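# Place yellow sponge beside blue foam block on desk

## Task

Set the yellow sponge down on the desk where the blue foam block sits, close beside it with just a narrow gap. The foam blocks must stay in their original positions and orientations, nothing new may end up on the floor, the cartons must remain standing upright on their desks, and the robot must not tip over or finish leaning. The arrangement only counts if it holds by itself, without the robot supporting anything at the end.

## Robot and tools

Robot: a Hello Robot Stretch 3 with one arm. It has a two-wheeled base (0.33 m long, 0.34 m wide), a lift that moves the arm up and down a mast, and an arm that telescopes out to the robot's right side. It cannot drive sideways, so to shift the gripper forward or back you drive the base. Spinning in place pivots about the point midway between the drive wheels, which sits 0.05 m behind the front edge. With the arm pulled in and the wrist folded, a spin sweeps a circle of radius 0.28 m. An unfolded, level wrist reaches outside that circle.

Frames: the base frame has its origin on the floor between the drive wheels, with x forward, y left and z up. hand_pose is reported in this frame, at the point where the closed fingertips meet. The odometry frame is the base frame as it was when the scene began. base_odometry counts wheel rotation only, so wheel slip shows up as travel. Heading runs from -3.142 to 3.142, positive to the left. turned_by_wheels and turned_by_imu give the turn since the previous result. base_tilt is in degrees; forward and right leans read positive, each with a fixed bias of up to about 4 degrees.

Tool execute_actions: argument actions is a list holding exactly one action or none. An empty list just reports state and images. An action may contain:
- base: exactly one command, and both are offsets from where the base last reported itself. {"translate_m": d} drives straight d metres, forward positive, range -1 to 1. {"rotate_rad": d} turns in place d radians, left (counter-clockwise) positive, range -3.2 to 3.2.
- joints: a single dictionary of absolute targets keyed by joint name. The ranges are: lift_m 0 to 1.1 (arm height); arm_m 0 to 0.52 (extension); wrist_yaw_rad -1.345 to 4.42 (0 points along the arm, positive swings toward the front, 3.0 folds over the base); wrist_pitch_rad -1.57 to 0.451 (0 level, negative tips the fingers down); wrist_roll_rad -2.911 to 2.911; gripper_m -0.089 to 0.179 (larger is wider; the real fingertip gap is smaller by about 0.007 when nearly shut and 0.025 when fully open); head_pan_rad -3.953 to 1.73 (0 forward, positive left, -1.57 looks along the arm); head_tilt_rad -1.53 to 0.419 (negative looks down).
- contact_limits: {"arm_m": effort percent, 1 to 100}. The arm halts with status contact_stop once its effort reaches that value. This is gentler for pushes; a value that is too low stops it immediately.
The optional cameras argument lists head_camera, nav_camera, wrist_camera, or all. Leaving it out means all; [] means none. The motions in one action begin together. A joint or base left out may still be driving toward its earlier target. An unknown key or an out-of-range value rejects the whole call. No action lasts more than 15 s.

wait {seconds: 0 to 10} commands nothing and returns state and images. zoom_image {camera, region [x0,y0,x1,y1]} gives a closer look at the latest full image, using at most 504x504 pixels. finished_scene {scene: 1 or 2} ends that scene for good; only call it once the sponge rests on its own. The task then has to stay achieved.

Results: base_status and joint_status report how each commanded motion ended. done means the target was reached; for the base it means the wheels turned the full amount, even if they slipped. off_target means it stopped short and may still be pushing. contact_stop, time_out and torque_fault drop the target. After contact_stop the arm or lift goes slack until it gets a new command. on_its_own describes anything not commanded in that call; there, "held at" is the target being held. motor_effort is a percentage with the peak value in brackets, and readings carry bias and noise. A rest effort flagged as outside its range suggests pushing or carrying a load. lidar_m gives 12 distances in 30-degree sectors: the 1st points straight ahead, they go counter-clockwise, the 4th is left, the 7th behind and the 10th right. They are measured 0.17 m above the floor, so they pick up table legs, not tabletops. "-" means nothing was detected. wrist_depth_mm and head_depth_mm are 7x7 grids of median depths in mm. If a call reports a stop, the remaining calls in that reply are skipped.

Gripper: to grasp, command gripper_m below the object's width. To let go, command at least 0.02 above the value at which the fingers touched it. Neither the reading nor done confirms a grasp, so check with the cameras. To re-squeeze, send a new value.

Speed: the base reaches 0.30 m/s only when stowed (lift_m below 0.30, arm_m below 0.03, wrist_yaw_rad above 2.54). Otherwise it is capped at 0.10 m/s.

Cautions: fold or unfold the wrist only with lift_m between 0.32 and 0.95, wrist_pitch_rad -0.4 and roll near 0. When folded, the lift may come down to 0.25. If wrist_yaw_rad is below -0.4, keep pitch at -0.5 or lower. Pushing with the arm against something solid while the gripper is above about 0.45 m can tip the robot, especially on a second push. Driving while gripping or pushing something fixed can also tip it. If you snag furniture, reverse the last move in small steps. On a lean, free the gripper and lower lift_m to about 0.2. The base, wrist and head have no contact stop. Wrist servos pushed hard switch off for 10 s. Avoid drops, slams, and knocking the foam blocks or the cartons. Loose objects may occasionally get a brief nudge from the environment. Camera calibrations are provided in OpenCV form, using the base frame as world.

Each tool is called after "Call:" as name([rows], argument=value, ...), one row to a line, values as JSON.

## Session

Call:
execute_actions([
  {"joints":{"head_pan_rad":0.8,"head_tilt_rad":-0.6,"lift_m":0.27}},
], cameras=["nav_camera"])

Call:
execute_actions([
  {"joints":{"head_pan_rad":-0.8}},
], cameras=["nav_camera"])

Call:
execute_actions([
  {"joints":{"head_pan_rad":-2.4}},
], cameras=["nav_camera"])

Call:
execute_actions([
  {"joints":{"head_pan_rad":-3.9}},
], cameras=["nav_camera"])

Scene clock: 1.60 s.
base_odometry: x=+0.000 y=+0.000 heading=+0.000 (m, m, rad; odometry frame)
turned_by_wheels: +0.000 (rad since the last result)
turned_by_imu: +0.000 (rad since the last result)
base_tilt: forward=+3.0 right=+0.2 (deg)
lidar_m: 2.59 2.44 2.40 1.65 1.34 1.79 2.06 1.52 1.68 2.10 1.96 1.75
head_depth_mm: 1837 2497 2706 2129 1670 1377 1168 / 1847 2545 2735 2108 1660 1377 1172 / 1879 2594 2759 2100 1663 1378 1174 / 2288 2587 2619 2124 1665 1374 1177 / 2377 2664 2863 2126 1667 1381 1173 / 2424 2710 2908 2131 1668 1383 1175 / 2454 2747 2916 2122 1676 1378 1173
base_status: not commanded
joint_positions: lift_m=+0.271 arm_m=+0.003 wrist_yaw_rad=+3.145 wrist_pitch_rad=-0.535 wrist_roll_rad=+0.014 gripper_m=+0.037 head_pan_rad=+0.793 head_tilt_rad=-0.592
joint_status: all done
motor_effort: left_wheel=+0(0) right_wheel=+0(0) lift_m=+9(19) arm_m=+1(1) wrist_yaw_rad=+0(0) wrist_pitch_rad=+6(6) wrist_roll_rad=+0(0) gripper_m=+0(0) head_pan_rad=+4(50) head_tilt_rad=-4(39) (%)
hand_pose: x=-0.0220 y=+0.0603 z=+0.2581 quat_wxyz=(+0.187, +0.686, +0.187, +0.678) (m; base frame)
wrist_depth_mm: - - - - - - - / 821 897 - 971 - - - / 680 699 - 740 767 784 822 / 554 563 568 596 608 625 640 / 470 499 - 530 515 519 532 / - - - - 440 448 451 / - - - - 383 390 396
pictures: nav_camera (sideways: a quarter turn counterclockwise sets it upright)
camera_calibration (this result's frames):
nav_camera: T_world_to_cam=[[0.413024, 0.409781, 0.813321, -1.0148], [0.70203, -0.712144, 0.00229682, 0.0458367], [0.580142, 0.570027, -0.581811, 0.711695], [0, 0, 0, 1]] pos_world=[-0.025927, 0.0428026, 1.23932]
Images, in order (width x height): nav_camera 672x504.

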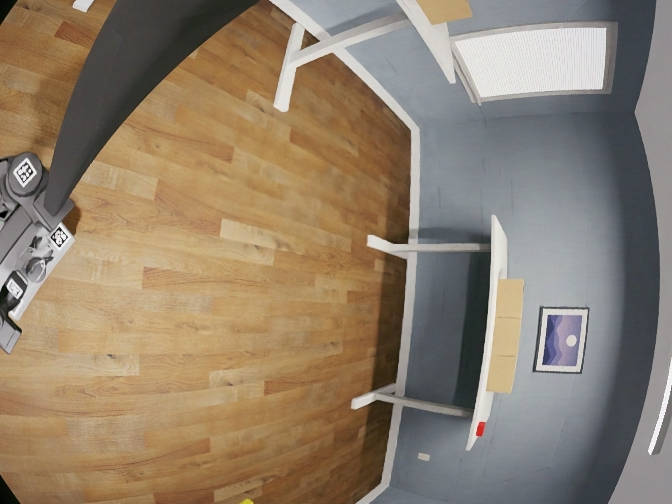

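Scene clock: 2.93 s.
base_odometry: x=+0.000 y=+0.000 heading=+0.000 (m, m, rad; odometry frame)
turned_by_wheels: +0.000 (rad since the last result)
turned_by_imu: +0.000 (rad since the last result)
base_tilt: forward=+3.1 right=+0.1 (deg)
lidar_m: 2.59 2.44 2.40 1.65 1.33 1.79 2.06 1.52 1.67 2.11 1.96 1.76
head_depth_mm: 1576 1746 1967 2107 1671 1378 1173 / 1596 1767 1993 2108 1663 1376 1172 / 1629 1822 2056 2110 1664 1373 1174 / 1658 1845 2085 2107 1671 1373 1175 / 1653 1805 2074 2041 1676 1379 1175 / 1607 1815 2102 2058 1672 1381 1176 / 1650 1849 2146 2087 1672 1380 1176
base_status: not commanded
joint_positions: lift_m=+0.271 arm_m=+0.003 wrist_yaw_rad=+3.145 wrist_pitch_rad=-0.535 wrist_roll_rad=+0.014 gripper_m=+0.037 head_pan_rad=-0.793 head_tilt_rad=-0.592
joint_status: all done
motor_effort: left_wheel=+0(0) right_wheel=+0(0) lift_m=+9(9) arm_m=+1(1) wrist_yaw_rad=+0(0) wrist_pitch_rad=+6(6) wrist_roll_rad=+0(0) gripper_m=+0(0) head_pan_rad=-4(52) head_tilt_rad=-4(4) (%)
hand_pose: x=-0.0220 y=+0.0603 z=+0.2581 quat_wxyz=(+0.187, +0.686, +0.187, +0.678) (m; base frame)
wrist_depth_mm: - - - - - - - / 813 907 - 981 - - - / 680 693 - 739 772 789 809 / 556 566 561 595 607 621 643 / 473 502 - 524 514 521 534 / - - - - 441 445 457 / - - - - 382 388 394
pictures: nav_camera (sideways: a quarter turn counterclockwise sets it upright)
camera_calibration (this result's frames):
nav_camera: T_world_to_cam=[[0.403826, -0.419213, 0.813133, -1.0145], [-0.722425, -0.691445, 0.0023015, 0.0545198], [0.561272, -0.588358, -0.582073, 0.712151], [0, 0, 0, 1]] pos_world=[0.0493564, 0.0314063, 1.23932]
Images, in order (width x height): nav_camera 672x504.

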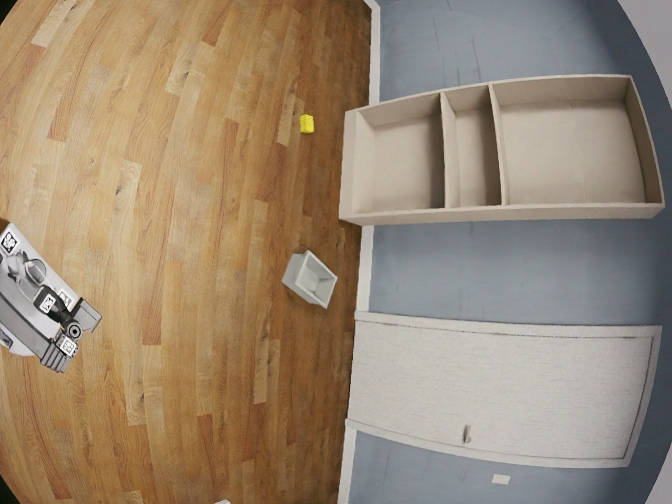

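Scene clock: 4.27 s.
base_odometry: x=+0.000 y=+0.000 heading=+0.000 (m, m, rad; odometry frame)
turned_by_wheels: +0.000 (rad since the last result)
turned_by_imu: +0.000 (rad since the last result)
base_tilt: forward=+3.0 right=+0.2 (deg)
lidar_m: 2.60 2.44 2.40 1.65 1.33 1.79 2.05 1.52 1.68 2.10 1.96 1.75
head_depth_mm: 1557 1247 1880 1964 1667 1371 1171 / 1536 1138 1971 2109 1668 1374 1170 / 1533 1146 2007 2108 1676 1378 1174 / 1556 1158 2010 2120 1664 1378 1176 / 1575 1160 2051 2126 1667 1375 1172 / 1587 1168 2075 2126 1677 1381 1174 / 1608 1202 2023 1972 1672 1382 1178
base_status: not commanded
joint_positions: lift_m=+0.271 arm_m=+0.003 wrist_yaw_rad=+3.145 wrist_pitch_rad=-0.535 wrist_roll_rad=+0.014 gripper_m=+0.037 head_pan_rad=-2.393 head_tilt_rad=-0.593
joint_status: all done
motor_effort: left_wheel=+0(0) right_wheel=+0(0) lift_m=+9(9) arm_m=+2(1) wrist_yaw_rad=+0(0) wrist_pitch_rad=+6(5) wrist_roll_rad=+0(0) gripper_m=+0(0) head_pan_rad=-4(52) head_tilt_rad=-4(4) (%)
hand_pose: x=-0.0220 y=+0.0603 z=+0.2581 quat_wxyz=(+0.187, +0.686, +0.187, +0.678) (m; base frame)
wrist_depth_mm: - - - - - - - / 823 893 - 972 - - - / 676 693 - 739 760 793 814 / 553 570 566 595 611 628 640 / 469 506 - 528 514 523 534 / - - - - 440 446 454 / - - - - 381 387 397
pictures: nav_camera (sideways: a quarter turn counterclockwise sets it upright)
camera_calibration (this result's frames):
nav_camera: T_world_to_cam=[[-0.430856, -0.391441, 0.813104, -1.00937], [-0.670056, 0.742307, 0.00230224, 0.0541994], [-0.604474, -0.543833, -0.582114, 0.719315], [0, 0, 0, 1]] pos_world=[0.0362322, -0.0441529, 1.23932]
Images, in order (width x height): nav_camera 672x504.

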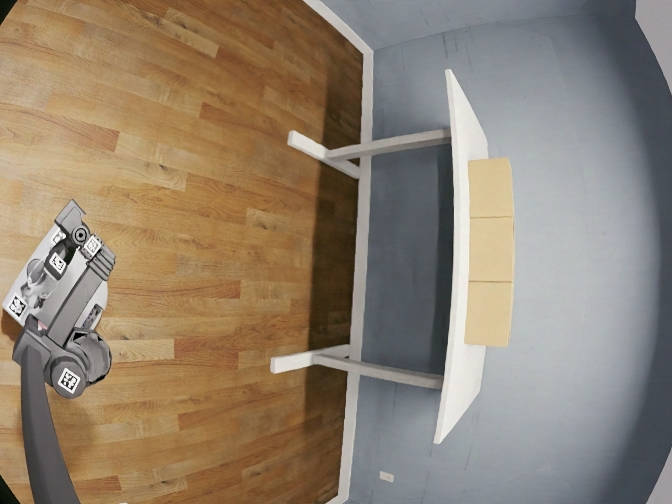

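Scene clock: 5.57 s.
base_odometry: x=+0.000 y=+0.000 heading=+0.000 (m, m, rad; odometry frame)
turned_by_wheels: +0.000 (rad since the last result)
turned_by_imu: +0.000 (rad since the last result)
base_tilt: forward=+2.9 right=+0.2 (deg)
lidar_m: 2.58 2.44 2.40 1.65 1.34 1.79 2.06 1.52 1.67 2.10 1.96 1.76
head_depth_mm: - - - - - 1320 1175 / - - - - - - - / 1447 1025 1831 2038 1659 1416 - / 1485 1254 1794 1916 1668 1378 1172 / 1505 1611 1915 2078 1671 1375 1173 / 1534 1724 1963 2135 1672 1382 1178 / 1563 1760 2000 2113 1677 1385 1178
base_status: not commanded
joint_positions: lift_m=+0.271 arm_m=+0.003 wrist_yaw_rad=+3.145 wrist_pitch_rad=-0.535 wrist_roll_rad=+0.014 gripper_m=+0.037 head_pan_rad=-3.893 head_tilt_rad=-0.593
joint_status: all done
motor_effort: left_wheel=+0(0) right_wheel=-1(1) lift_m=+9(9) arm_m=+1(1) wrist_yaw_rad=+0(1) wrist_pitch_rad=+6(5) wrist_roll_rad=+0(0) gripper_m=+0(0) head_pan_rad=-4(53) head_tilt_rad=-4(4) (%)
hand_pose: x=-0.0220 y=+0.0603 z=+0.2581 quat_wxyz=(+0.187, +0.686, +0.187, +0.678) (m; base frame)
wrist_depth_mm: - - - - - - - / 827 898 - 964 - - - / 681 699 - 735 768 786 804 / 553 558 566 595 606 630 640 / 473 503 - 531 512 525 533 / - - - - 440 449 458 / - - - - 381 387 397
pictures: nav_camera (sideways: a quarter turn counterclockwise sets it upright)
camera_calibration (this result's frames):
nav_camera: T_world_to_cam=[[-0.420955, 0.402104, 0.813086, -1.00941], [0.69305, 0.720886, 0.00230267, 0.0458838], [-0.585217, 0.564479, -0.582139, 0.719229], [0, 0, 0, 1]] pos_world=[-0.0358094, -0.0331812, 1.23932]
Images, in order (width x height): nav_camera 672x504.

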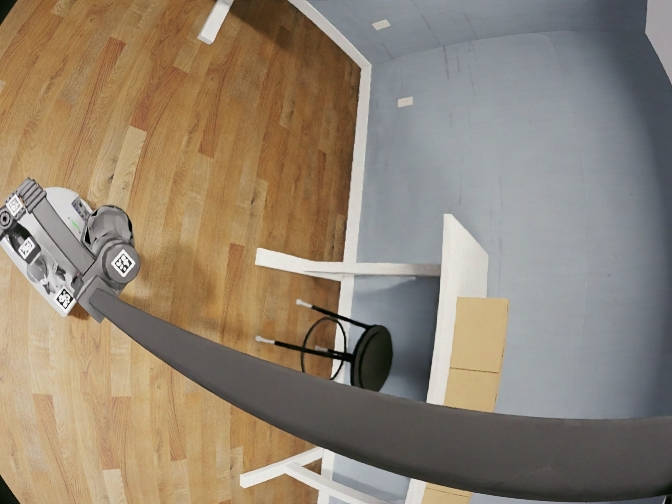

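Call:
execute_actions([
  {"base":{"rotate_rad":-0.065}},
], cameras=[])

Call:
execute_actions([
  {"base":{"translate_m":1.0}},
], cameras=[])

Call:
execute_actions([
  {"base":{"translate_m":0.3}},
], cameras=[])

Call:
execute_actions([
  {"base":{"rotate_rad":0.685}},
], cameras=[])

Call:
execute_actions([
  {"joints":{"lift_m":0.4,"wrist_pitch_rad":-0.4}},
], cameras=[])

Call:
execute_actions([
  {"joints":{"wrist_yaw_rad":0,"head_pan_rad":-1.57,"head_tilt_rad":-1.1,"gripper_m":0.15}},
], cameras=[])

Call:
execute_actions([
  {"joints":{"wrist_pitch_rad":-1.5,"arm_m":0.2}},
], cameras=["wrist_camera","head_camera"])

Scene clock: 9.10 s.
base_odometry: x=+0.000 y=+0.000 heading=-0.065 (m, m, rad; odometry frame)
turned_by_wheels: -0.065 (rad since the last result)
turned_by_imu: -0.065 (rad since the last result)
base_tilt: forward=+3.0 right=+0.1 (deg)
lidar_m: 2.11 2.48 2.40 1.66 1.34 1.33 2.11 1.52 1.68 2.15 1.96 1.75
head_depth_mm: - - - - - 1329 1170 / - - - - - - - / 1436 998 1827 2021 1665 - - / 1468 1075 1796 1938 1672 1378 1168 / 1486 1260 1875 2047 1673 1382 1176 / 1496 1635 1904 2070 1672 1381 1174 / 1522 1701 1926 2085 1668 1382 1176
base_status: done
joint_positions: lift_m=+0.271 arm_m=+0.003 wrist_yaw_rad=+3.145 wrist_pitch_rad=-0.535 wrist_roll_rad=+0.014 gripper_m=+0.037 head_pan_rad=-3.893 head_tilt_rad=-0.593
joint_status: not commanded
motor_effort: left_wheel=+2(8) right_wheel=-1(6) lift_m=+9(9) arm_m=+1(1) wrist_yaw_rad=+1(1) wrist_pitch_rad=+6(6) wrist_roll_rad=+0(0) gripper_m=+0(0) head_pan_rad=-4(4) head_tilt_rad=-4(4) (%)
hand_pose: x=-0.0220 y=+0.0603 z=+0.2581 quat_wxyz=(+0.187, +0.686, +0.187, +0.678) (m; base frame)
wrist_depth_mm: - - - - - - - / 860 891 - 979 - - - / 677 702 - 734 763 783 810 / 555 563 569 593 611 626 652 / 473 502 - 530 512 520 535 / - - - - 441 449 455 / - - - - 383 390 394
pictures: none
No camera images: the call's "cameras" was empty. Leave "cameras" out to get every camera's image.

Scene clock: 14.03 s.
base_odometry: x=+0.998 y=-0.065 heading=-0.065 (m, m, rad; odometry frame)
turned_by_wheels: +0.000 (rad since the last result)
turned_by_imu: +0.001 (rad since the last result)
base_tilt: forward=+2.9 right=+0.2 (deg)
lidar_m: 1.70 1.57 1.90 2.54 2.39 1.81 2.46 2.25 2.32 1.49 1.09 1.16
head_depth_mm: - - - - - 1323 1169 / - - - - - - - / 1498 2184 2465 2117 1669 - - / 1506 2209 2480 2121 1666 1376 1174 / 1520 2232 2474 2115 1666 1377 1177 / 1542 2285 2494 2079 1671 1376 1176 / 1565 2002 2504 2125 1671 1382 1180
base_status: done
joint_positions: lift_m=+0.271 arm_m=+0.003 wrist_yaw_rad=+3.145 wrist_pitch_rad=-0.535 wrist_roll_rad=+0.014 gripper_m=+0.037 head_pan_rad=-3.893 head_tilt_rad=-0.593
joint_status: not commanded
motor_effort: left_wheel=+1(12) right_wheel=-1(4) lift_m=+9(9) arm_m=+1(1) wrist_yaw_rad=+0(1) wrist_pitch_rad=+6(5) wrist_roll_rad=+0(0) gripper_m=+0(0) head_pan_rad=-4(3) head_tilt_rad=-4(4) (%)
hand_pose: x=-0.0220 y=+0.0603 z=+0.2581 quat_wxyz=(+0.187, +0.686, +0.187, +0.678) (m; base frame)
wrist_depth_mm: - - - - - - - / 863 895 - 958 - - - / 687 694 - 741 765 790 821 / 561 566 562 593 616 634 643 / 471 503 - 529 514 522 536 / - - - - 439 444 454 / - - - - 381 390 397
pictures: none
No camera images: the call's "cameras" was empty. Leave "cameras" out to get every camera's image.

Scene clock: 16.87 s.
base_odometry: x=+1.297 y=-0.084 heading=-0.065 (m, m, rad; odometry frame)
turned_by_wheels: +0.000 (rad since the last result)
turned_by_imu: +0.000 (rad since the last result)
base_tilt: forward=+3.0 right=+0.2 (deg)
lidar_m: 1.46 1.34 1.82 1.83 2.12 2.45 2.76 2.48 1.96 1.00 1.12 0.90
head_depth_mm: - - - - - 1325 1169 / - - - - - - - / 2091 2037 2572 2103 1661 - - / 1661 2389 2630 2111 1663 1376 1172 / 1688 2417 2635 2136 1666 1374 1170 / 1712 2421 2616 2128 1670 1372 1176 / 1724 2474 2683 2113 1666 1374 1177
base_status: done
joint_positions: lift_m=+0.271 arm_m=+0.003 wrist_yaw_rad=+3.145 wrist_pitch_rad=-0.535 wrist_roll_rad=+0.014 gripper_m=+0.037 head_pan_rad=-3.893 head_tilt_rad=-0.593
joint_status: not commanded
motor_effort: left_wheel=+1(11) right_wheel=-1(4) lift_m=+9(9) arm_m=+1(2) wrist_yaw_rad=+1(0) wrist_pitch_rad=+6(6) wrist_roll_rad=+0(0) gripper_m=+0(0) head_pan_rad=-4(3) head_tilt_rad=-4(4) (%)
hand_pose: x=-0.0220 y=+0.0603 z=+0.2581 quat_wxyz=(+0.187, +0.686, +0.187, +0.678) (m; base frame)
wrist_depth_mm: - - - - - - - / 867 905 - 973 - - - / 676 696 - 743 769 785 797 / 553 567 565 594 608 630 644 / 468 503 - 523 514 517 530 / - - - - 439 450 456 / - - - - 381 391 399
pictures: none
No camera images: the call's "cameras" was empty. Leave "cameras" out to get every camera's image.

Scene clock: 18.67 s.
base_odometry: x=+1.297 y=-0.084 heading=+0.620 (m, m, rad; odometry frame)
turned_by_wheels: +0.685 (rad since the last result)
turned_by_imu: +0.680 (rad since the last result)
base_tilt: forward=+3.0 right=+0.2 (deg)
lidar_m: 1.34 1.83 2.60 2.12 2.46 2.77 2.48 1.61 1.00 1.04 0.90 1.68
head_depth_mm: - - - - - 1324 1166 / - - - - - - - / 2757 3067 2888 2121 1663 - - / 3040 3341 2924 2110 1659 1375 1173 / 3078 3392 2905 2109 1670 1372 1172 / 2854 3126 2905 2114 1663 1379 1175 / 2590 2858 2770 2122 1672 1379 1172
base_status: done
joint_positions: lift_m=+0.271 arm_m=+0.003 wrist_yaw_rad=+3.145 wrist_pitch_rad=-0.535 wrist_roll_rad=+0.014 gripper_m=+0.037 head_pan_rad=-3.893 head_tilt_rad=-0.593
joint_status: not commanded
motor_effort: left_wheel=-1(8) right_wheel=+1(8) lift_m=+9(9) arm_m=+1(1) wrist_yaw_rad=+1(0) wrist_pitch_rad=+6(5) wrist_roll_rad=+0(0) gripper_m=+0(0) head_pan_rad=-4(4) head_tilt_rad=-3(3) (%)
hand_pose: x=-0.0220 y=+0.0603 z=+0.2581 quat_wxyz=(+0.187, +0.686, +0.187, +0.678) (m; base frame)
wrist_depth_mm: - - - - - - - / 862 904 - 979 - - - / 682 695 - 735 755 800 821 / 559 565 569 598 611 633 648 / 472 498 - 525 514 521 528 / - - - - 440 445 450 / - - - - 383 386 397
pictures: none
No camera images: the call's "cameras" was empty. Leave "cameras" out to get every camera's image.

Scene clock: 20.67 s.
base_odometry: x=+1.297 y=-0.084 heading=+0.620 (m, m, rad; odometry frame)
turned_by_wheels: +0.000 (rad since the last result)
turned_by_imu: +0.000 (rad since the last result)
base_tilt: forward=+3.0 right=+0.3 (deg)
lidar_m: 1.34 1.83 2.60 2.12 2.44 2.76 2.49 1.62 0.99 1.04 0.90 1.68
head_depth_mm: - - - - - 1322 1173 / - - - - - - - / 2755 3099 2887 2112 1666 - - / 3030 3362 2901 2110 1664 1377 1175 / 3095 3466 2905 2120 1673 1375 1174 / 2855 3103 2922 2117 1670 1385 1173 / 2582 2842 2741 2119 1668 1384 1176
base_status: not commanded
joint_positions: lift_m=+0.399 arm_m=+0.003 wrist_yaw_rad=+3.145 wrist_pitch_rad=-0.419 wrist_roll_rad=+0.014 gripper_m=+0.037 head_pan_rad=-3.893 head_tilt_rad=-0.593
joint_status: all done
motor_effort: left_wheel=-1(1) right_wheel=+1(1) lift_m=+38(37) arm_m=+1(2) wrist_yaw_rad=+1(1) wrist_pitch_rad=+8(9) wrist_roll_rad=+0(0) gripper_m=+0(0) head_pan_rad=-4(4) head_tilt_rad=-3(4) (%)
hand_pose: x=-0.0221 y=+0.0765 z=+0.4117 quat_wxyz=(+0.147, +0.696, +0.148, +0.687) (m; base frame)
wrist_depth_mm: - - - - - - - / - - - - - - - / - - - - - - - / 864 892 - 934 962 - - / 711 722 712 755 769 788 812 / 589 605 - 629 649 652 666 / 516 522 549 553 541 558 568
pictures: none
No camera images: the call's "cameras" was empty. Leave "cameras" out to get every camera's image.

Scene clock: 23.27 s.
base_odometry: x=+1.297 y=-0.084 heading=+0.620 (m, m, rad; odometry frame)
turned_by_wheels: +0.000 (rad since the last result)
turned_by_imu: +0.000 (rad since the last result)
base_tilt: forward=+3.0 right=+0.2 (deg)
lidar_m: 1.34 1.84 2.59 2.12 2.44 2.76 2.48 1.61 0.99 1.04 0.90 1.68
head_depth_mm: 1115 1261 1474 1394 1270 1174 - / 868 1380 1455 1387 1265 1185 - / 865 1375 1461 1392 1293 - - / 866 1357 1458 1388 1271 - - / 864 1345 1455 1389 1271 1166 1081 / 865 1261 1456 1389 1261 1167 1081 / 861 1400 1522 1387 1261 1162 1078
base_status: not commanded
joint_positions: lift_m=+0.399 arm_m=+0.003 wrist_yaw_rad=+0.002 wrist_pitch_rad=-0.419 wrist_roll_rad=+0.014 gripper_m=+0.150 head_pan_rad=-1.577 head_tilt_rad=-1.086
joint_status: all done
motor_effort: left_wheel=-2(1) right_wheel=+0(1) lift_m=+38(38) arm_m=+1(1) wrist_yaw_rad=-2(1) wrist_pitch_rad=+9(8) wrist_roll_rad=+0(0) gripper_m=+0(86) head_pan_rad=+4(53) head_tilt_rad=-8(39) (%)
hand_pose: x=-0.0210 y=-0.3721 z=+0.4117 quat_wxyz=(+0.687, +0.147, -0.696, -0.148) (m; base frame)
wrist_depth_mm: 819 800 757 772 779 751 810 / 880 876 836 838 852 748 887 / 960 950 881 898 921 799 - / 863 876 748 764 783 844 - / 701 737 732 752 787 787 812 / 610 588 618 632 639 - 670 / 501 517 528 536 549 550 572
pictures: none
No camera images: the call's "cameras" was empty. Leave "cameras" out to get every camera's image.

Scene clock: 25.97 s.
base_odometry: x=+1.297 y=-0.084 heading=+0.620 (m, m, rad; odometry frame)
turned_by_wheels: +0.000 (rad since the last result)
turned_by_imu: +0.000 (rad since the last result)
base_tilt: forward=+3.0 right=+0.2 (deg)
lidar_m: 1.34 1.83 2.60 2.13 2.44 2.76 2.48 1.62 0.99 1.04 0.90 1.67
head_depth_mm: 1115 1259 1475 1387 1273 1172 - / 870 1382 1461 1388 1274 1189 - / 868 1370 1460 1431 1266 - - / 864 1359 1451 1423 1260 - - / 864 1348 1453 1387 1268 1167 1083 / 864 1263 1453 1383 1263 1169 1082 / 861 1400 1527 1375 1265 1164 1079
base_status: not commanded
joint_positions: lift_m=+0.399 arm_m=+0.200 wrist_yaw_rad=+0.001 wrist_pitch_rad=-1.496 wrist_roll_rad=+0.014 gripper_m=+0.150 head_pan_rad=-1.577 head_tilt_rad=-1.086
joint_status: all done
motor_effort: left_wheel=-1(2) right_wheel=+1(1) lift_m=+38(38) arm_m=+7(8) wrist_yaw_rad=+0(2) wrist_pitch_rad=-2(8) wrist_roll_rad=+0(0) gripper_m=-1(0) head_pan_rad=+5(4) head_tilt_rad=-7(7) (%)
hand_pose: x=-0.0216 y=-0.3398 z=+0.2806 quat_wxyz=(+0.515, +0.478, -0.521, -0.484) (m; base frame)
wrist_depth_mm: 410 412 418 418 422 428 429 / 415 418 422 387 428 431 437 / 422 425 428 430 436 443 444 / 429 431 432 440 443 446 452 / 434 437 440 444 453 458 460 / 440 448 450 455 457 - 469 / 449 451 453 - - 472 474
pictures: head_camera (sideways: a quarter turn clockwise sets it upright), wrist_camera
camera_calibration (this result's frames):
head_camera: T_world_to_cam=[[0.0331723, 0.901295, -0.431934, 0.585702], [0.999271, -0.0380909, -0.00273892, 0.0026128], [-0.0189213, -0.431528, -0.901901, 1.13581], [0, 0, 0, 1]] pos_world=[-0.000548844, -0.0376543, 1.27738]
wrist_camera: T_world_to_cam=[[-0.998681, -0.0458531, 0.0230931, -0.051395], [-0.0434503, 0.994475, 0.0955603, 0.340762], [-0.0273472, 0.0944309, -0.995156, 0.471451], [0, 0, 0, 1]] pos_world=[-0.0236281, -0.385756, 0.437791]
Images, in order (width x height): head_camera 896x504, wrist_camera 644x364.

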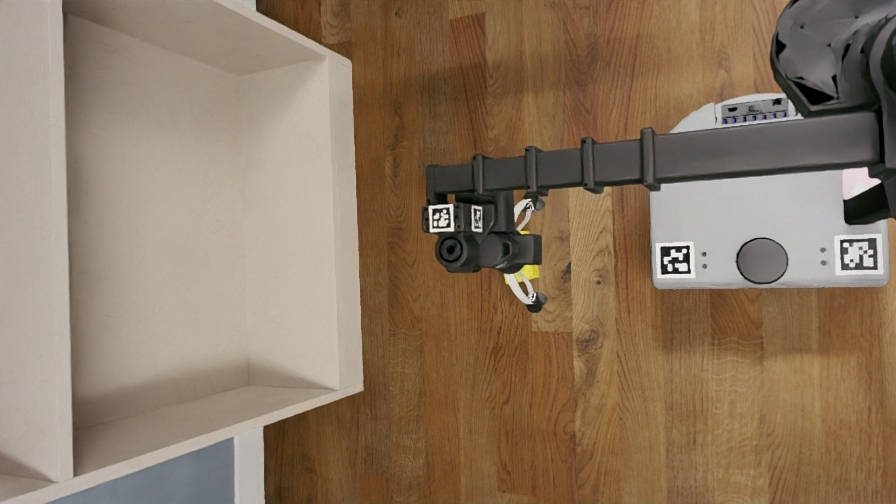

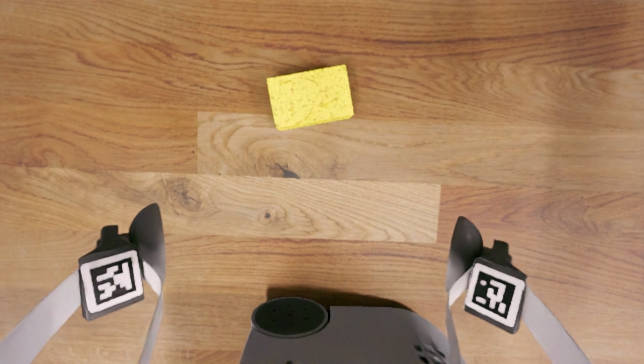

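Call:
execute_actions([
  {"base":{"translate_m":0.01},"joints":{"arm_m":0.315,"lift_m":0.2,"gripper_m":0.179}},
], cameras=["wrist_camera"])

Call:
execute_actions([
  {"joints":{"lift_m":0.14}},
], cameras=["wrist_camera"])

Call:
execute_actions([
  {"joints":{"gripper_m":0.06}},
], cameras=["wrist_camera"])

Call:
execute_actions([
  {"base":{"translate_m":0.65},"joints":{"lift_m":1.1,"arm_m":0,"head_pan_rad":0.7,"head_tilt_rad":-0.4}},
])

Scene clock: 30.47 s.
base_odometry: x=+1.305 y=-0.078 heading=+0.620 (m, m, rad; odometry frame)
turned_by_wheels: +0.000 (rad since the last result)
turned_by_imu: +0.000 (rad since the last result)
base_tilt: forward=+3.0 right=+0.2 (deg)
lidar_m: 1.33 1.83 2.58 2.12 2.17 2.77 2.49 1.62 1.00 1.00 0.90 1.68
head_depth_mm: 1124 1279 1480 1390 1275 1172 1087 / 870 1381 1458 1391 1270 1184 - / 866 1376 1461 1410 1267 - - / 865 1364 1457 1424 1269 - - / 864 1346 1448 1384 1270 1167 1081 / 861 1259 1461 1390 1263 1169 1076 / 859 1407 1520 1382 1261 1162 1080
base_status: done
joint_positions: lift_m=+0.201 arm_m=+0.315 wrist_yaw_rad=+0.001 wrist_pitch_rad=-1.497 wrist_roll_rad=+0.014 gripper_m=+0.179 head_pan_rad=-1.577 head_tilt_rad=-1.086
joint_status: all done
motor_effort: left_wheel=-1(4) right_wheel=+1(5) lift_m=+9(33) arm_m=+6(8) wrist_yaw_rad=+0(1) wrist_pitch_rad=-2(2) wrist_roll_rad=+0(0) gripper_m=+1(87) head_pan_rad=+4(4) head_tilt_rad=-7(7) (%)
hand_pose: x=-0.0216 y=-0.4545 z=+0.0821 quat_wxyz=(+0.515, +0.478, -0.521, -0.485) (m; base frame)
wrist_depth_mm: 227 229 230 233 234 237 238 / 229 232 233 236 239 240 243 / 232 235 239 239 242 244 247 / 237 239 241 200 246 248 250 / 241 243 244 202 249 253 253 / - 247 250 252 255 - 258 / 249 251 254 256 259 262 264
pictures: wrist_camera
camera_calibration (this result's frames):
wrist_camera: T_world_to_cam=[[-0.998683, -0.0458462, 0.0230409, -0.0520636], [-0.0434169, 0.994366, 0.0967051, 0.473666], [-0.0273447, 0.0955773, -0.995046, 0.285261], [0, 0, 0, 1]] pos_world=[-0.0236295, -0.500649, 0.239241]
Images, in order (width x height): wrist_camera 644x364.

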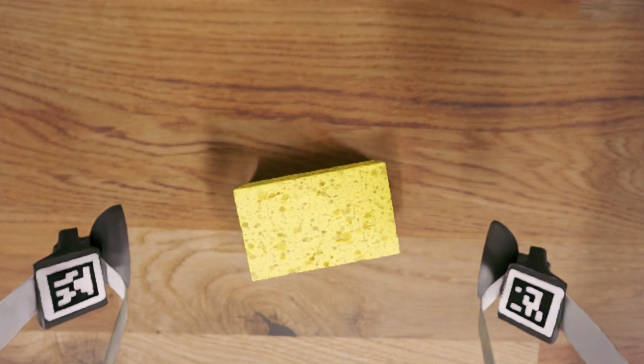

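Scene clock: 31.83 s.
base_odometry: x=+1.305 y=-0.078 heading=+0.620 (m, m, rad; odometry frame)
turned_by_wheels: +0.000 (rad since the last result)
turned_by_imu: +0.000 (rad since the last result)
base_tilt: forward=+3.0 right=+0.1 (deg)
lidar_m: 1.33 1.82 2.59 2.12 2.17 2.77 2.49 1.61 1.00 1.00 0.89 1.68
head_depth_mm: 1127 1273 1468 1392 1274 1176 1088 / 870 1384 1456 1388 1270 1186 - / 869 1370 1454 1405 1264 - - / 868 1362 1454 1423 1266 - - / 865 1351 1450 1384 1268 1164 1078 / 864 1256 1464 1384 1263 1168 1079 / 859 1412 1523 1378 1263 1163 1080
base_status: not commanded
joint_positions: lift_m=+0.141 arm_m=+0.315 wrist_yaw_rad=+0.001 wrist_pitch_rad=-1.497 wrist_roll_rad=+0.014 gripper_m=+0.179 head_pan_rad=-1.577 head_tilt_rad=-1.086
joint_status: all done
motor_effort: left_wheel=-1(1) right_wheel=+1(1) lift_m=+9(9) arm_m=+7(6) wrist_yaw_rad=+0(1) wrist_pitch_rad=-1(2) wrist_roll_rad=+0(0) gripper_m=+0(0) head_pan_rad=+4(4) head_tilt_rad=-8(7) (%)
hand_pose: x=-0.0216 y=-0.4545 z=+0.0221 quat_wxyz=(+0.515, +0.478, -0.521, -0.485) (m; base frame)
wrist_depth_mm: 172 172 174 175 177 178 180 / 174 175 177 178 179 182 183 / 177 178 179 181 183 184 186 / 179 181 181 147 184 188 189 / 182 184 140 142 144 190 192 / - 187 144 144 146 - 196 / 189 189 191 194 195 198 200
pictures: wrist_camera
camera_calibration (this result's frames):
wrist_camera: T_world_to_cam=[[-0.998683, -0.0458468, 0.023041, -0.0506814], [-0.0434175, 0.994366, 0.0967052, 0.479471], [-0.0273448, 0.0955774, -0.995046, 0.225553], [0, 0, 0, 1]] pos_world=[-0.0236295, -0.500651, 0.179236]
Images, in order (width x height): wrist_camera 644x364.

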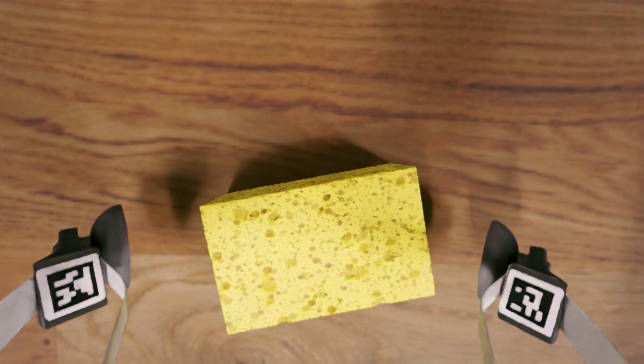

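Scene clock: 33.50 s.
base_odometry: x=+1.305 y=-0.078 heading=+0.620 (m, m, rad; odometry frame)
turned_by_wheels: +0.000 (rad since the last result)
turned_by_imu: +0.000 (rad since the last result)
base_tilt: forward=+3.0 right=+0.1 (deg)
lidar_m: 1.33 1.82 2.59 2.12 2.16 2.76 2.49 1.62 1.00 1.00 0.89 1.68
head_depth_mm: 1123 1274 1466 1395 1271 1172 1084 / 868 1386 1456 1396 1273 1184 - / 866 1373 1455 1406 1271 - - / 866 1358 1453 1420 1269 - - / 862 1356 1447 1388 1265 1167 1083 / 862 1259 1466 1382 1262 1163 1080 / 861 1405 1526 1380 1268 1163 1080
base_status: not commanded
joint_positions: lift_m=+0.141 arm_m=+0.315 wrist_yaw_rad=+0.001 wrist_pitch_rad=-1.497 wrist_roll_rad=+0.014 gripper_m=+0.061 head_pan_rad=-1.577 head_tilt_rad=-1.086
joint_status: all done
motor_effort: left_wheel=-1(1) right_wheel=+1(1) lift_m=+9(9) arm_m=+6(6) wrist_yaw_rad=+1(0) wrist_pitch_rad=-1(2) wrist_roll_rad=+0(0) gripper_m=-20(95) head_pan_rad=+4(4) head_tilt_rad=-8(8) (%)
hand_pose: x=-0.0216 y=-0.4545 z=+0.0221 quat_wxyz=(+0.515, +0.478, -0.521, -0.485) (m; base frame)
wrist_depth_mm: 171 172 174 175 177 179 180 / 173 175 177 178 180 182 183 / 177 178 179 181 182 184 185 / 180 180 181 138 185 188 189 / 182 183 137 139 140 190 192 / 185 - 140 141 143 194 195 / 188 190 192 194 195 197 199
pictures: wrist_camera
camera_calibration (this result's frames):
wrist_camera: T_world_to_cam=[[-0.998683, -0.0458461, 0.0230409, -0.0506811], [-0.0434168, 0.994366, 0.0967052, 0.479471], [-0.0273447, 0.0955775, -0.995046, 0.225553], [0, 0, 0, 1]] pos_world=[-0.0236296, -0.500651, 0.179236]
Images, in order (width x height): wrist_camera 644x364.

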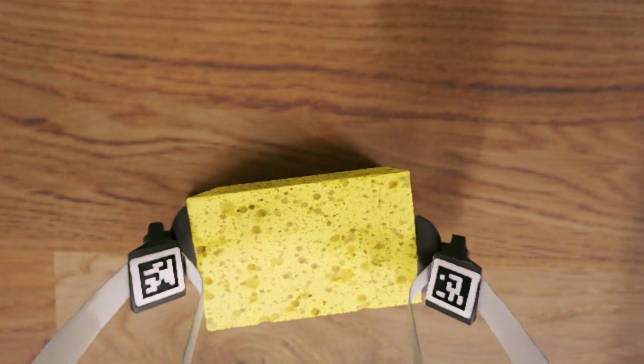

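Scene clock: 43.03 s.
base_odometry: x=+1.834 y=+0.299 heading=+0.620 (m, m, rad; odometry frame)
turned_by_wheels: +0.000 (rad since the last result)
turned_by_imu: +0.000 (rad since the last result)
base_tilt: forward=+3.0 right=+0.2 (deg)
lidar_m: 0.68 1.20 1.41 2.57 2.20 3.34 3.12 1.44 0.93 1.18 1.23 1.20
head_depth_mm: 963 1044 1102 786 558 433 1292 / 1026 1118 1152 603 559 463 1291 / 1102 1200 666 609 560 1453 1292 / 1203 1311 668 675 561 1585 1296 / 1311 1440 718 723 614 1587 1294 / 1431 1576 782 782 1759 1586 1301 / 1570 1746 864 801 1651 1589 1302
base_status: done
joint_positions: lift_m=+1.096 arm_m=+0.003 wrist_yaw_rad=+0.001 wrist_pitch_rad=-1.497 wrist_roll_rad=+0.014 gripper_m=+0.061 head_pan_rad=+0.693 head_tilt_rad=-0.409
joint_status: all done
joint sent to its limit — the command would take lift_m past its upper limit and arm_m past its lower limit, so those joints were sent only as far as their limits.
motor_effort: left_wheel=-2(3) right_wheel=+1(6) lift_m=+38(41) arm_m=-4(4) wrist_yaw_rad=+0(0) wrist_pitch_rad=-1(1) wrist_roll_rad=+0(0) gripper_m=-19(20) head_pan_rad=+5(52) head_tilt_rad=+5(44) (%)
hand_pose: x=-0.0216 y=-0.1430 z=+0.9778 quat_wxyz=(+0.515, +0.478, -0.521, -0.485) (m; base frame)
wrist_depth_mm: - - - - - - - / - - - - - - - / - - - - - - - / - - - 138 - - - / - - 138 139 140 - - / - - 141 141 142 - - / - - - - - - -
pictures: head_camera (sideways: a quarter turn clockwise sets it upright), nav_camera (sideways: a quarter turn counterclockwise sets it upright), wrist_camera
camera_calibration (this result's frames):
head_camera: T_world_to_cam=[[-0.349415, -0.254278, -0.901805, 1.20037], [-0.618014, 0.785965, 0.0178418, -0.0143224], [0.70425, 0.563562, -0.431775, 0.519963], [0, 0, 0, 1]] pos_world=[0.0443906, 0.0234522, 1.30726]
nav_camera: T_world_to_cam=[[0.330052, 0.265431, 0.905876, -1.135], [0.627355, -0.778733, -0.000397412, 0.0497995], [0.705331, 0.568437, -0.423542, 0.505002], [0, 0, 0, 1]] pos_world=[-0.0128281, 0.0529811, 1.24208]
wrist_camera: T_world_to_cam=[[-0.998683, -0.04585, 0.023033, -0.0584123], [-0.0434167, 0.994349, 0.0968784, 0.0771339], [-0.0273447, 0.0957508, -0.99503, 1.14673], [0, 0, 0, 1]] pos_world=[-0.0236296, -0.189176, 1.1349]
Images, in order (width x height): head_camera 896x504, nav_camera 672x504, wrist_camera 644x364.

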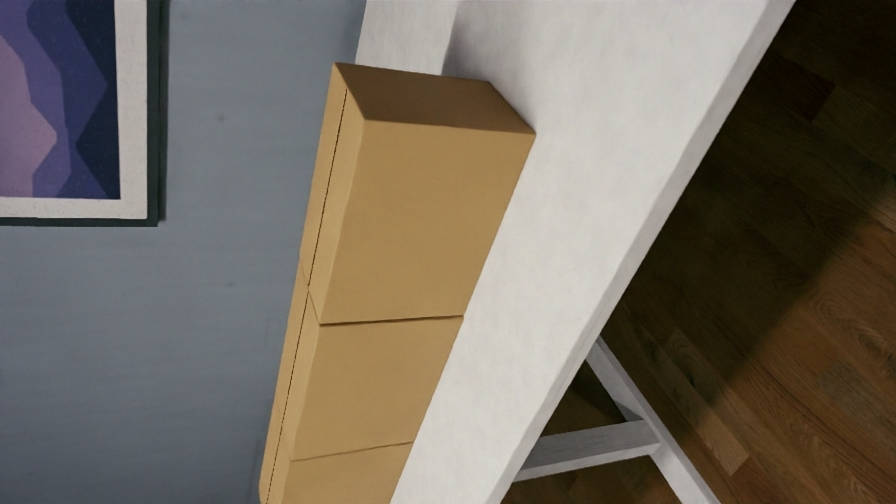

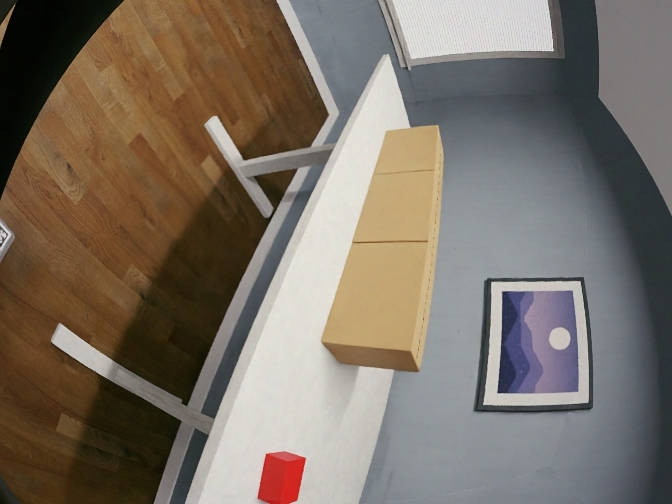

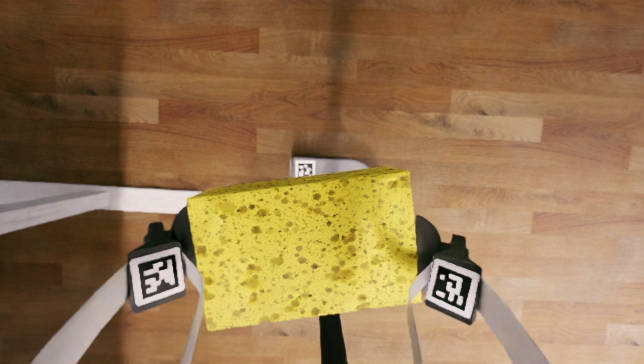

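Call:
execute_actions([
  {"base":{"rotate_rad":1.57},"joints":{"head_pan_rad":-1.0}},
], cameras=[])

Call:
execute_actions([
  {"joints":{"wrist_pitch_rad":-0.3}},
], cameras=[])

Call:
execute_actions([
  {"joints":{"arm_m":0.5}},
], cameras=[])

Call:
execute_actions([
  {"joints":{"wrist_yaw_rad":1.0}},
])

Scene clock: 48.87 s.
base_odometry: x=+1.834 y=+0.299 heading=+2.190 (m, m, rad; odometry frame)
turned_by_wheels: +1.570 (rad since the last result)
turned_by_imu: +1.563 (rad since the last result)
base_tilt: forward=+2.9 right=+0.2 (deg)
lidar_m: 2.57 2.20 3.35 3.11 1.44 0.94 1.18 1.23 1.20 0.68 1.21 1.41
head_depth_mm: 934 1014 1078 787 558 433 1258 / 980 1074 1132 790 560 448 1290 / 1035 1140 1164 612 560 482 1291 / 1096 1213 669 624 562 1492 1297 / 1187 1298 673 676 563 1583 1290 / 1271 1395 707 719 616 1591 1298 / 1369 1511 758 765 1594 1593 1298
base_status: done
joint_positions: lift_m=+1.096 arm_m=+0.003 wrist_yaw_rad=+0.001 wrist_pitch_rad=-1.497 wrist_roll_rad=+0.014 gripper_m=+0.061 head_pan_rad=-0.993 head_tilt_rad=-0.409
joint_status: all done
motor_effort: left_wheel=-2(7) right_wheel=+2(4) lift_m=+38(38) arm_m=-4(4) wrist_yaw_rad=+0(0) wrist_pitch_rad=-1(2) wrist_roll_rad=+0(0) gripper_m=-20(20) head_pan_rad=-4(51) head_tilt_rad=+5(4) (%)
hand_pose: x=-0.0216 y=-0.1430 z=+0.9778 quat_wxyz=(+0.515, +0.478, -0.521, -0.485) (m; base frame)
wrist_depth_mm: - - - - - - - / - - - - - - - / - - - - - - - / - - - 138 - - - / - - 137 138 141 - - / - - 140 141 143 - - / - - - - - - -
pictures: none
No camera images: the call's "cameras" was empty. Leave "cameras" out to get every camera's image.

Scene clock: 50.30 s.
base_odometry: x=+1.834 y=+0.299 heading=+2.190 (m, m, rad; odometry frame)
turned_by_wheels: +0.000 (rad since the last result)
turned_by_imu: +0.000 (rad since the last result)
base_tilt: forward=+3.0 right=+0.3 (deg)
lidar_m: 2.57 2.20 3.35 3.12 1.44 0.93 1.18 1.23 1.20 0.68 1.21 1.41
head_depth_mm: 932 1010 1080 787 559 433 1254 / 980 1070 1130 788 560 449 1288 / 1033 1140 1165 611 561 481 1296 / 1097 1215 670 626 562 1483 1295 / 1189 1297 673 677 564 1586 1296 / 1269 1396 708 718 616 1588 1299 / 1366 1509 756 764 1587 1593 1302
base_status: not commanded
joint_positions: lift_m=+1.096 arm_m=+0.003 wrist_yaw_rad=+0.001 wrist_pitch_rad=-0.322 wrist_roll_rad=+0.014 gripper_m=+0.061 head_pan_rad=-0.993 head_tilt_rad=-0.409
joint_status: all done
motor_effort: left_wheel=-2(2) right_wheel=+1(2) lift_m=+38(38) arm_m=-4(4) wrist_yaw_rad=+0(1) wrist_pitch_rad=+9(10) wrist_roll_rad=+0(0) gripper_m=-20(20) head_pan_rad=-4(4) head_tilt_rad=+5(5) (%)
hand_pose: x=-0.0214 y=-0.3836 z=+1.1311 quat_wxyz=(+0.693, +0.113, -0.702, -0.114) (m; base frame)
wrist_depth_mm: 792 803 789 804 792 801 808 / 850 847 862 857 857 861 860 / 333 794 824 890 932 917 944 / 330 544 580 138 - - - / 337 424 137 139 140 - - / 343 - 140 141 143 - - / 301 302 301 313 341 - -
pictures: none
No camera images: the call's "cameras" was empty. Leave "cameras" out to get every camera's image.

Scene clock: 55.13 s.
base_odometry: x=+1.834 y=+0.299 heading=+2.190 (m, m, rad; odometry frame)
turned_by_wheels: +0.000 (rad since the last result)
turned_by_imu: +0.000 (rad since the last result)
base_tilt: forward=+3.0 right=+0.2 (deg)
lidar_m: 2.57 2.21 3.34 3.13 1.44 0.93 1.18 1.22 1.20 0.68 1.21 1.41
head_depth_mm: 929 1014 1079 786 559 433 1255 / 980 1072 1131 788 560 450 1288 / 1033 1139 1160 612 561 481 1291 / 1098 1214 667 623 561 1485 1287 / 1187 1297 671 674 563 1580 1296 / 1269 1393 706 719 615 1591 1302 / 1362 1506 755 763 1584 1591 1295
base_status: not commanded
joint_positions: lift_m=+1.096 arm_m=+0.500 wrist_yaw_rad=+0.001 wrist_pitch_rad=-0.321 wrist_roll_rad=+0.014 gripper_m=+0.061 head_pan_rad=-0.993 head_tilt_rad=-0.408
joint_status: all done
motor_effort: left_wheel=-2(1) right_wheel=+1(2) lift_m=+38(38) arm_m=+6(3) wrist_yaw_rad=+0(1) wrist_pitch_rad=+9(9) wrist_roll_rad=+0(0) gripper_m=-20(20) head_pan_rad=-4(4) head_tilt_rad=+5(5) (%)
hand_pose: x=-0.0214 y=-0.8802 z=+1.1314 quat_wxyz=(+0.693, +0.113, -0.702, -0.114) (m; base frame)
wrist_depth_mm: 365 368 371 368 372 372 373 / 393 393 399 398 396 400 398 / 428 429 426 428 431 435 433 / 468 467 452 138 458 471 470 / 429 487 138 139 141 522 522 / 351 - 140 141 142 576 574 / 301 303 298 310 341 648 641
pictures: none
No camera images: the call's "cameras" was empty. Leave "cameras" out to get every camera's image.

Scene clock: 56.63 s.
base_odometry: x=+1.834 y=+0.299 heading=+2.190 (m, m, rad; odometry frame)
turned_by_wheels: +0.000 (rad since the last result)
turned_by_imu: +0.000 (rad since the last result)
base_tilt: forward=+3.0 right=+0.3 (deg)
lidar_m: 2.57 2.21 3.33 3.12 1.44 0.93 1.18 1.23 1.20 0.68 1.21 1.41
head_depth_mm: 932 1011 1027 786 558 433 1255 / 982 1072 1132 789 559 448 1291 / 1037 1134 1163 611 560 481 1291 / 1097 1210 669 624 561 1493 1293 / 1189 1297 670 676 563 1584 1292 / 1271 1395 706 721 615 1588 1296 / 1361 1511 755 765 1597 1588 1297
base_status: not commanded
joint_positions: lift_m=+1.096 arm_m=+0.500 wrist_yaw_rad=+0.997 wrist_pitch_rad=-0.321 wrist_roll_rad=+0.014 gripper_m=+0.061 head_pan_rad=-0.993 head_tilt_rad=-0.408
joint_status: all done
motor_effort: left_wheel=-2(2) right_wheel=+2(1) lift_m=+38(38) arm_m=+6(6) wrist_yaw_rad=+3(5) wrist_pitch_rad=+9(9) wrist_roll_rad=+0(0) gripper_m=-20(20) head_pan_rad=-4(4) head_tilt_rad=+5(5) (%)
hand_pose: x=+0.1764 y=-0.7725 z=+1.1314 quat_wxyz=(+0.664, +0.435, -0.563, +0.231) (m; base frame)
wrist_depth_mm: - - - 723 536 411 341 / 540 - - 783 555 429 350 / 351 778 819 786 578 444 361 / 300 561 490 138 546 459 370 / 257 435 137 139 141 467 382 / 223 - 140 142 142 406 387 / 181 303 301 313 318 324 331
pictures: head_camera (sideways: a quarter turn clockwise sets it upright), nav_camera (sideways: a quarter turn counterclockwise sets it upright), wrist_camera
camera_calibration (this result's frames):
head_camera: T_world_to_cam=[[-0.212412, 0.376298, -0.901821, 1.19955], [0.85179, 0.523579, 0.0178428, -0.0232896], [0.478889, -0.764372, -0.431741, 0.521293], [0, 0, 0, 1]] pos_world=[0.0249955, -0.0407323, 1.30726]
nav_camera: T_world_to_cam=[[0.225716, -0.358345, 0.905893, -1.13438], [-0.845681, -0.533689, -0.00039797, 0.0587858], [0.483608, -0.766006, -0.423507, 0.50631], [0, 0, 0, 1]] pos_world=[0.0609068, 0.0127111, 1.24208]
wrist_camera: T_world_to_cam=[[-0.5443, -0.837328, 0.0511733, -0.616415], [-0.420079, 0.219252, -0.880603, 1.27043], [0.726134, -0.500809, -0.471083, 0.178669], [0, 0, 0, 1]] pos_world=[0.0684303, -0.705207, 1.23446]
Images, in order (width x height): head_camera 896x504, nav_camera 672x504, wrist_camera 644x364.

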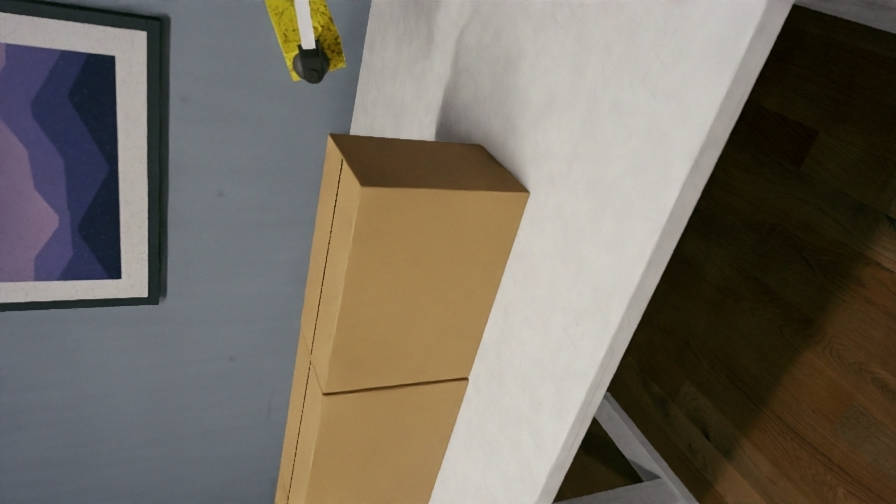

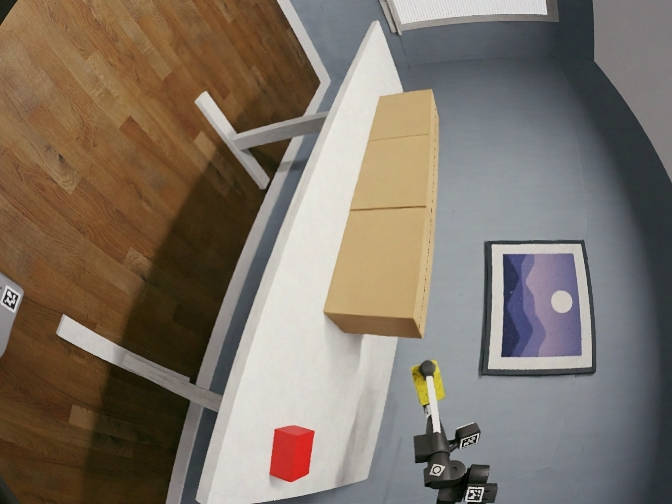

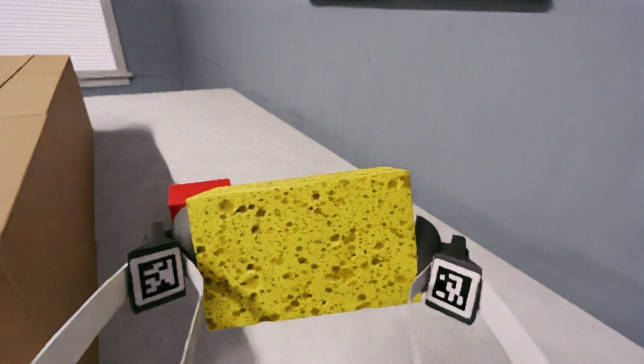

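Call:
execute_actions([
  {"joints":{"wrist_yaw_rad":0,"arm_m":0}},
], cameras=[])

Call:
execute_actions([
  {"base":{"translate_m":1.0},"joints":{"wrist_pitch_rad":-1.5}},
], cameras=[])

Call:
execute_actions([
  {"base":{"translate_m":0.5}},
], cameras=[])

Call:
execute_actions([
  {"base":{"rotate_rad":1.57},"joints":{"head_pan_rad":-0.6}},
], cameras=["nav_camera","head_camera"])

Scene clock: 63.00 s.
base_odometry: x=+1.834 y=+0.299 heading=+2.190 (m, m, rad; odometry frame)
turned_by_wheels: +0.000 (rad since the last result)
turned_by_imu: +0.000 (rad since the last result)
base_tilt: forward=+2.9 right=+0.2 (deg)
lidar_m: 2.57 2.21 3.33 3.11 1.44 0.93 1.18 1.23 1.20 0.68 1.21 1.41
head_depth_mm: 931 1014 1080 787 558 433 1258 / 976 1076 1136 788 559 448 1293 / 1037 1139 1169 612 561 481 1291 / 1100 1210 670 625 562 1492 1296 / 1185 1299 674 676 564 1584 1296 / 1275 1396 709 719 616 1585 1295 / 1362 1510 755 762 1592 1598 1301
base_status: not commanded
joint_positions: lift_m=+1.096 arm_m=+0.003 wrist_yaw_rad=+0.001 wrist_pitch_rad=-0.321 wrist_roll_rad=+0.014 gripper_m=+0.061 head_pan_rad=-0.993 head_tilt_rad=-0.408
joint_status: all done
joint sent to its limit — the command would take arm_m past its lower limit, so that joint was sent only as far as its limit.
motor_effort: left_wheel=-2(2) right_wheel=+1(1) lift_m=+38(38) arm_m=-4(3) wrist_yaw_rad=+0(2) wrist_pitch_rad=+9(9) wrist_roll_rad=+0(0) gripper_m=-20(20) head_pan_rad=-4(4) head_tilt_rad=+5(5) (%)
hand_pose: x=-0.0213 y=-0.3837 z=+1.1314 quat_wxyz=(+0.693, +0.113, -0.702, -0.114) (m; base frame)
wrist_depth_mm: 786 788 794 802 807 808 815 / 855 862 856 871 859 865 869 / 335 782 836 894 933 929 928 / 328 543 586 138 - - - / 337 428 137 139 141 - - / 346 - 140 141 142 - - / 302 303 301 312 340 - -
pictures: none
No camera images: the call's "cameras" was empty. Leave "cameras" out to get every camera's image.

Scene clock: 74.07 s.
base_odometry: x=+1.254 y=+1.114 heading=+2.190 (m, m, rad; odometry frame)
turned_by_wheels: +0.000 (rad since the last result)
turned_by_imu: +0.001 (rad since the last result)
base_tilt: forward=+3.0 right=+0.2 (deg)
lidar_m: 1.57 1.27 2.00 3.12 3.03 2.19 1.88 1.19 1.21 1.17 0.75 1.63
head_depth_mm: 954 1021 1088 786 558 448 1290 / 1004 1080 1144 789 559 480 1259 / 1064 1148 1246 792 561 1442 1261 / 1128 1222 1338 1406 562 1584 1300 / 1199 1314 1438 1591 589 1586 1298 / 1280 1407 1563 1762 1888 1586 1300 / 1378 1517 1706 1902 1973 1589 1297
base_status: done
joint_positions: lift_m=+1.096 arm_m=+0.003 wrist_yaw_rad=+0.001 wrist_pitch_rad=-1.495 wrist_roll_rad=+0.014 gripper_m=+0.061 head_pan_rad=-0.993 head_tilt_rad=-0.408
joint_status: all done
motor_effort: left_wheel=-2(4) right_wheel=+1(6) lift_m=+38(38) arm_m=-4(3) wrist_yaw_rad=+0(0) wrist_pitch_rad=-2(8) wrist_roll_rad=+0(0) gripper_m=-19(20) head_pan_rad=-4(4) head_tilt_rad=+5(5) (%)
hand_pose: x=-0.0216 y=-0.1434 z=+0.9778 quat_wxyz=(+0.515, +0.478, -0.522, -0.484) (m; base frame)
wrist_depth_mm: - - - - - - - / - - - - - - - / - - - - - - - / - - - 138 - - - / - - 138 139 141 - - / - - 140 142 142 - - / - - - - - - -
pictures: none
No camera images: the call's "cameras" was empty. Leave "cameras" out to get every camera's image.

Scene clock: 80.13 s.
base_odometry: x=+0.964 y=+1.521 heading=+2.190 (m, m, rad; odometry frame)
turned_by_wheels: +0.000 (rad since the last result)
turned_by_imu: +0.000 (rad since the last result)
base_tilt: forward=+3.0 right=+0.2 (deg)
lidar_m: 1.08 0.86 0.89 3.12 3.70 2.63 2.38 1.62 0.75 1.17 1.22 1.12
head_depth_mm: 957 1026 1105 1195 1305 1433 1292 / 1006 1082 1174 1281 1398 1502 1292 / 1065 1154 1255 1374 1519 1577 1290 / 1131 1228 1341 1480 1648 1587 1295 / 1206 1310 1443 1610 1810 1594 1301 / 1254 1354 1450 1545 1662 1589 1300 / 1148 1215 1279 1351 1443 1496 1303
base_status: done
joint_positions: lift_m=+1.096 arm_m=+0.003 wrist_yaw_rad=+0.001 wrist_pitch_rad=-1.495 wrist_roll_rad=+0.014 gripper_m=+0.061 head_pan_rad=-0.993 head_tilt_rad=-0.408
joint_status: not commanded
motor_effort: left_wheel=-2(5) right_wheel=+1(4) lift_m=+38(38) arm_m=-4(4) wrist_yaw_rad=+0(0) wrist_pitch_rad=-2(2) wrist_roll_rad=+0(0) gripper_m=-20(20) head_pan_rad=-4(4) head_tilt_rad=+5(5) (%)
hand_pose: x=-0.0216 y=-0.1434 z=+0.9778 quat_wxyz=(+0.515, +0.478, -0.522, -0.484) (m; base frame)
wrist_depth_mm: - - - - - - - / - - - - - - - / - - - - - - - / - - - 138 - - - / - - 138 139 140 - - / - - 140 141 142 - - / - - - - - - -
pictures: none
No camera images: the call's "cameras" was empty. Leave "cameras" out to get every camera's image.

Scene clock: 83.57 s.
base_odometry: x=+0.964 y=+1.521 heading=-2.524 (m, m, rad; odometry frame)
turned_by_wheels: +1.570 (rad since the last result)
turned_by_imu: +1.563 (rad since the last result)
base_tilt: forward=+2.9 right=+0.2 (deg)
lidar_m: 3.13 3.46 2.63 2.38 1.65 0.75 1.17 1.22 1.12 1.08 0.86 0.90
head_depth_mm: 1077 1143 1178 957 1391 1460 1289 / 1192 1272 1281 891 1505 1534 1289 / 1327 1427 1344 792 1814 1443 1253 / 1514 1637 1126 794 1888 1582 1295 / 1748 1918 844 794 1884 1587 1295 / 2056 2270 983 907 1967 1585 1296 / 2520 2719 1188 2580 2052 1594 1301
base_status: done
joint_positions: lift_m=+1.096 arm_m=+0.003 wrist_yaw_rad=+0.001 wrist_pitch_rad=-1.496 wrist_roll_rad=+0.014 gripper_m=+0.061 head_pan_rad=-0.607 head_tilt_rad=-0.408
joint_status: all done
motor_effort: left_wheel=-2(6) right_wheel=+2(5) lift_m=+38(38) arm_m=-4(4) wrist_yaw_rad=+0(1) wrist_pitch_rad=-2(2) wrist_roll_rad=+0(0) gripper_m=-20(20) head_pan_rad=+4(36) head_tilt_rad=+5(5) (%)
hand_pose: x=-0.0216 y=-0.1433 z=+0.9778 quat_wxyz=(+0.515, +0.478, -0.521, -0.484) (m; base frame)
wrist_depth_mm: - - - - - - - / - - - - - - - / - - - - - - - / - - - 138 - - - / - - 138 139 141 - - / - - 140 141 142 - - / - - - - - - 835
pictures: head_camera (sideways: a quarter turn clockwise sets it upright), nav_camera (sideways: a quarter turn counterclockwise sets it upright)
camera_calibration (this result's frames):
head_camera: T_world_to_cam=[[-0.338401, 0.268553, -0.901867, 1.20038], [0.591918, 0.8058, 0.0178456, -0.021708], [0.731517, -0.527792, -0.431645, 0.519628], [0, 0, 0, 1]] pos_world=[0.0389429, -0.0306179, 1.30727]
nav_camera: T_world_to_cam=[[0.343965, -0.246911, 0.905938, -1.13516], [-0.582453, -0.812865, -0.000399536, 0.0571822], [0.736503, -0.527528, -0.423411, 0.504642], [0, 0, 0, 1]] pos_world=[0.0520908, 0.0324107, 1.24208]
Images, in order (width x height): head_camera 896x504, nav_camera 672x504.

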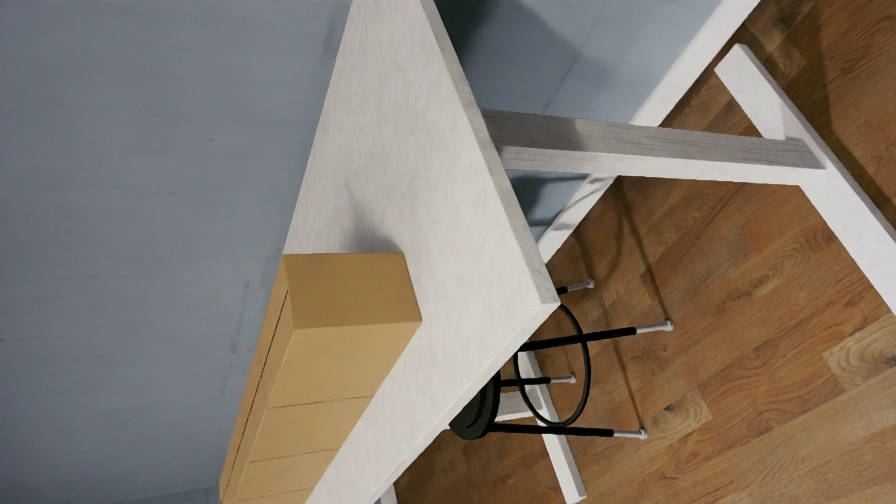

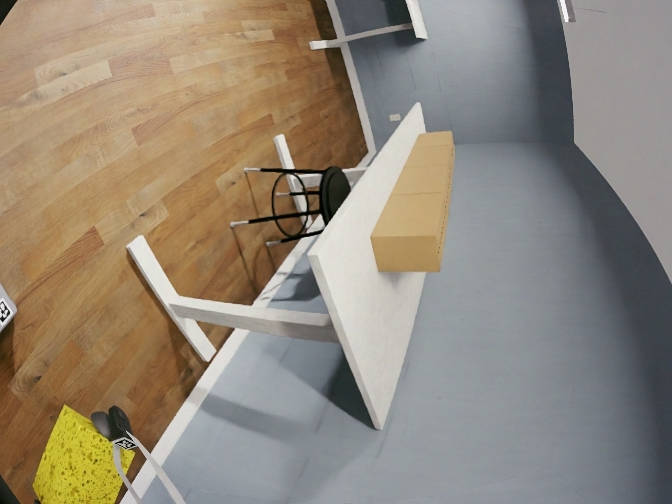

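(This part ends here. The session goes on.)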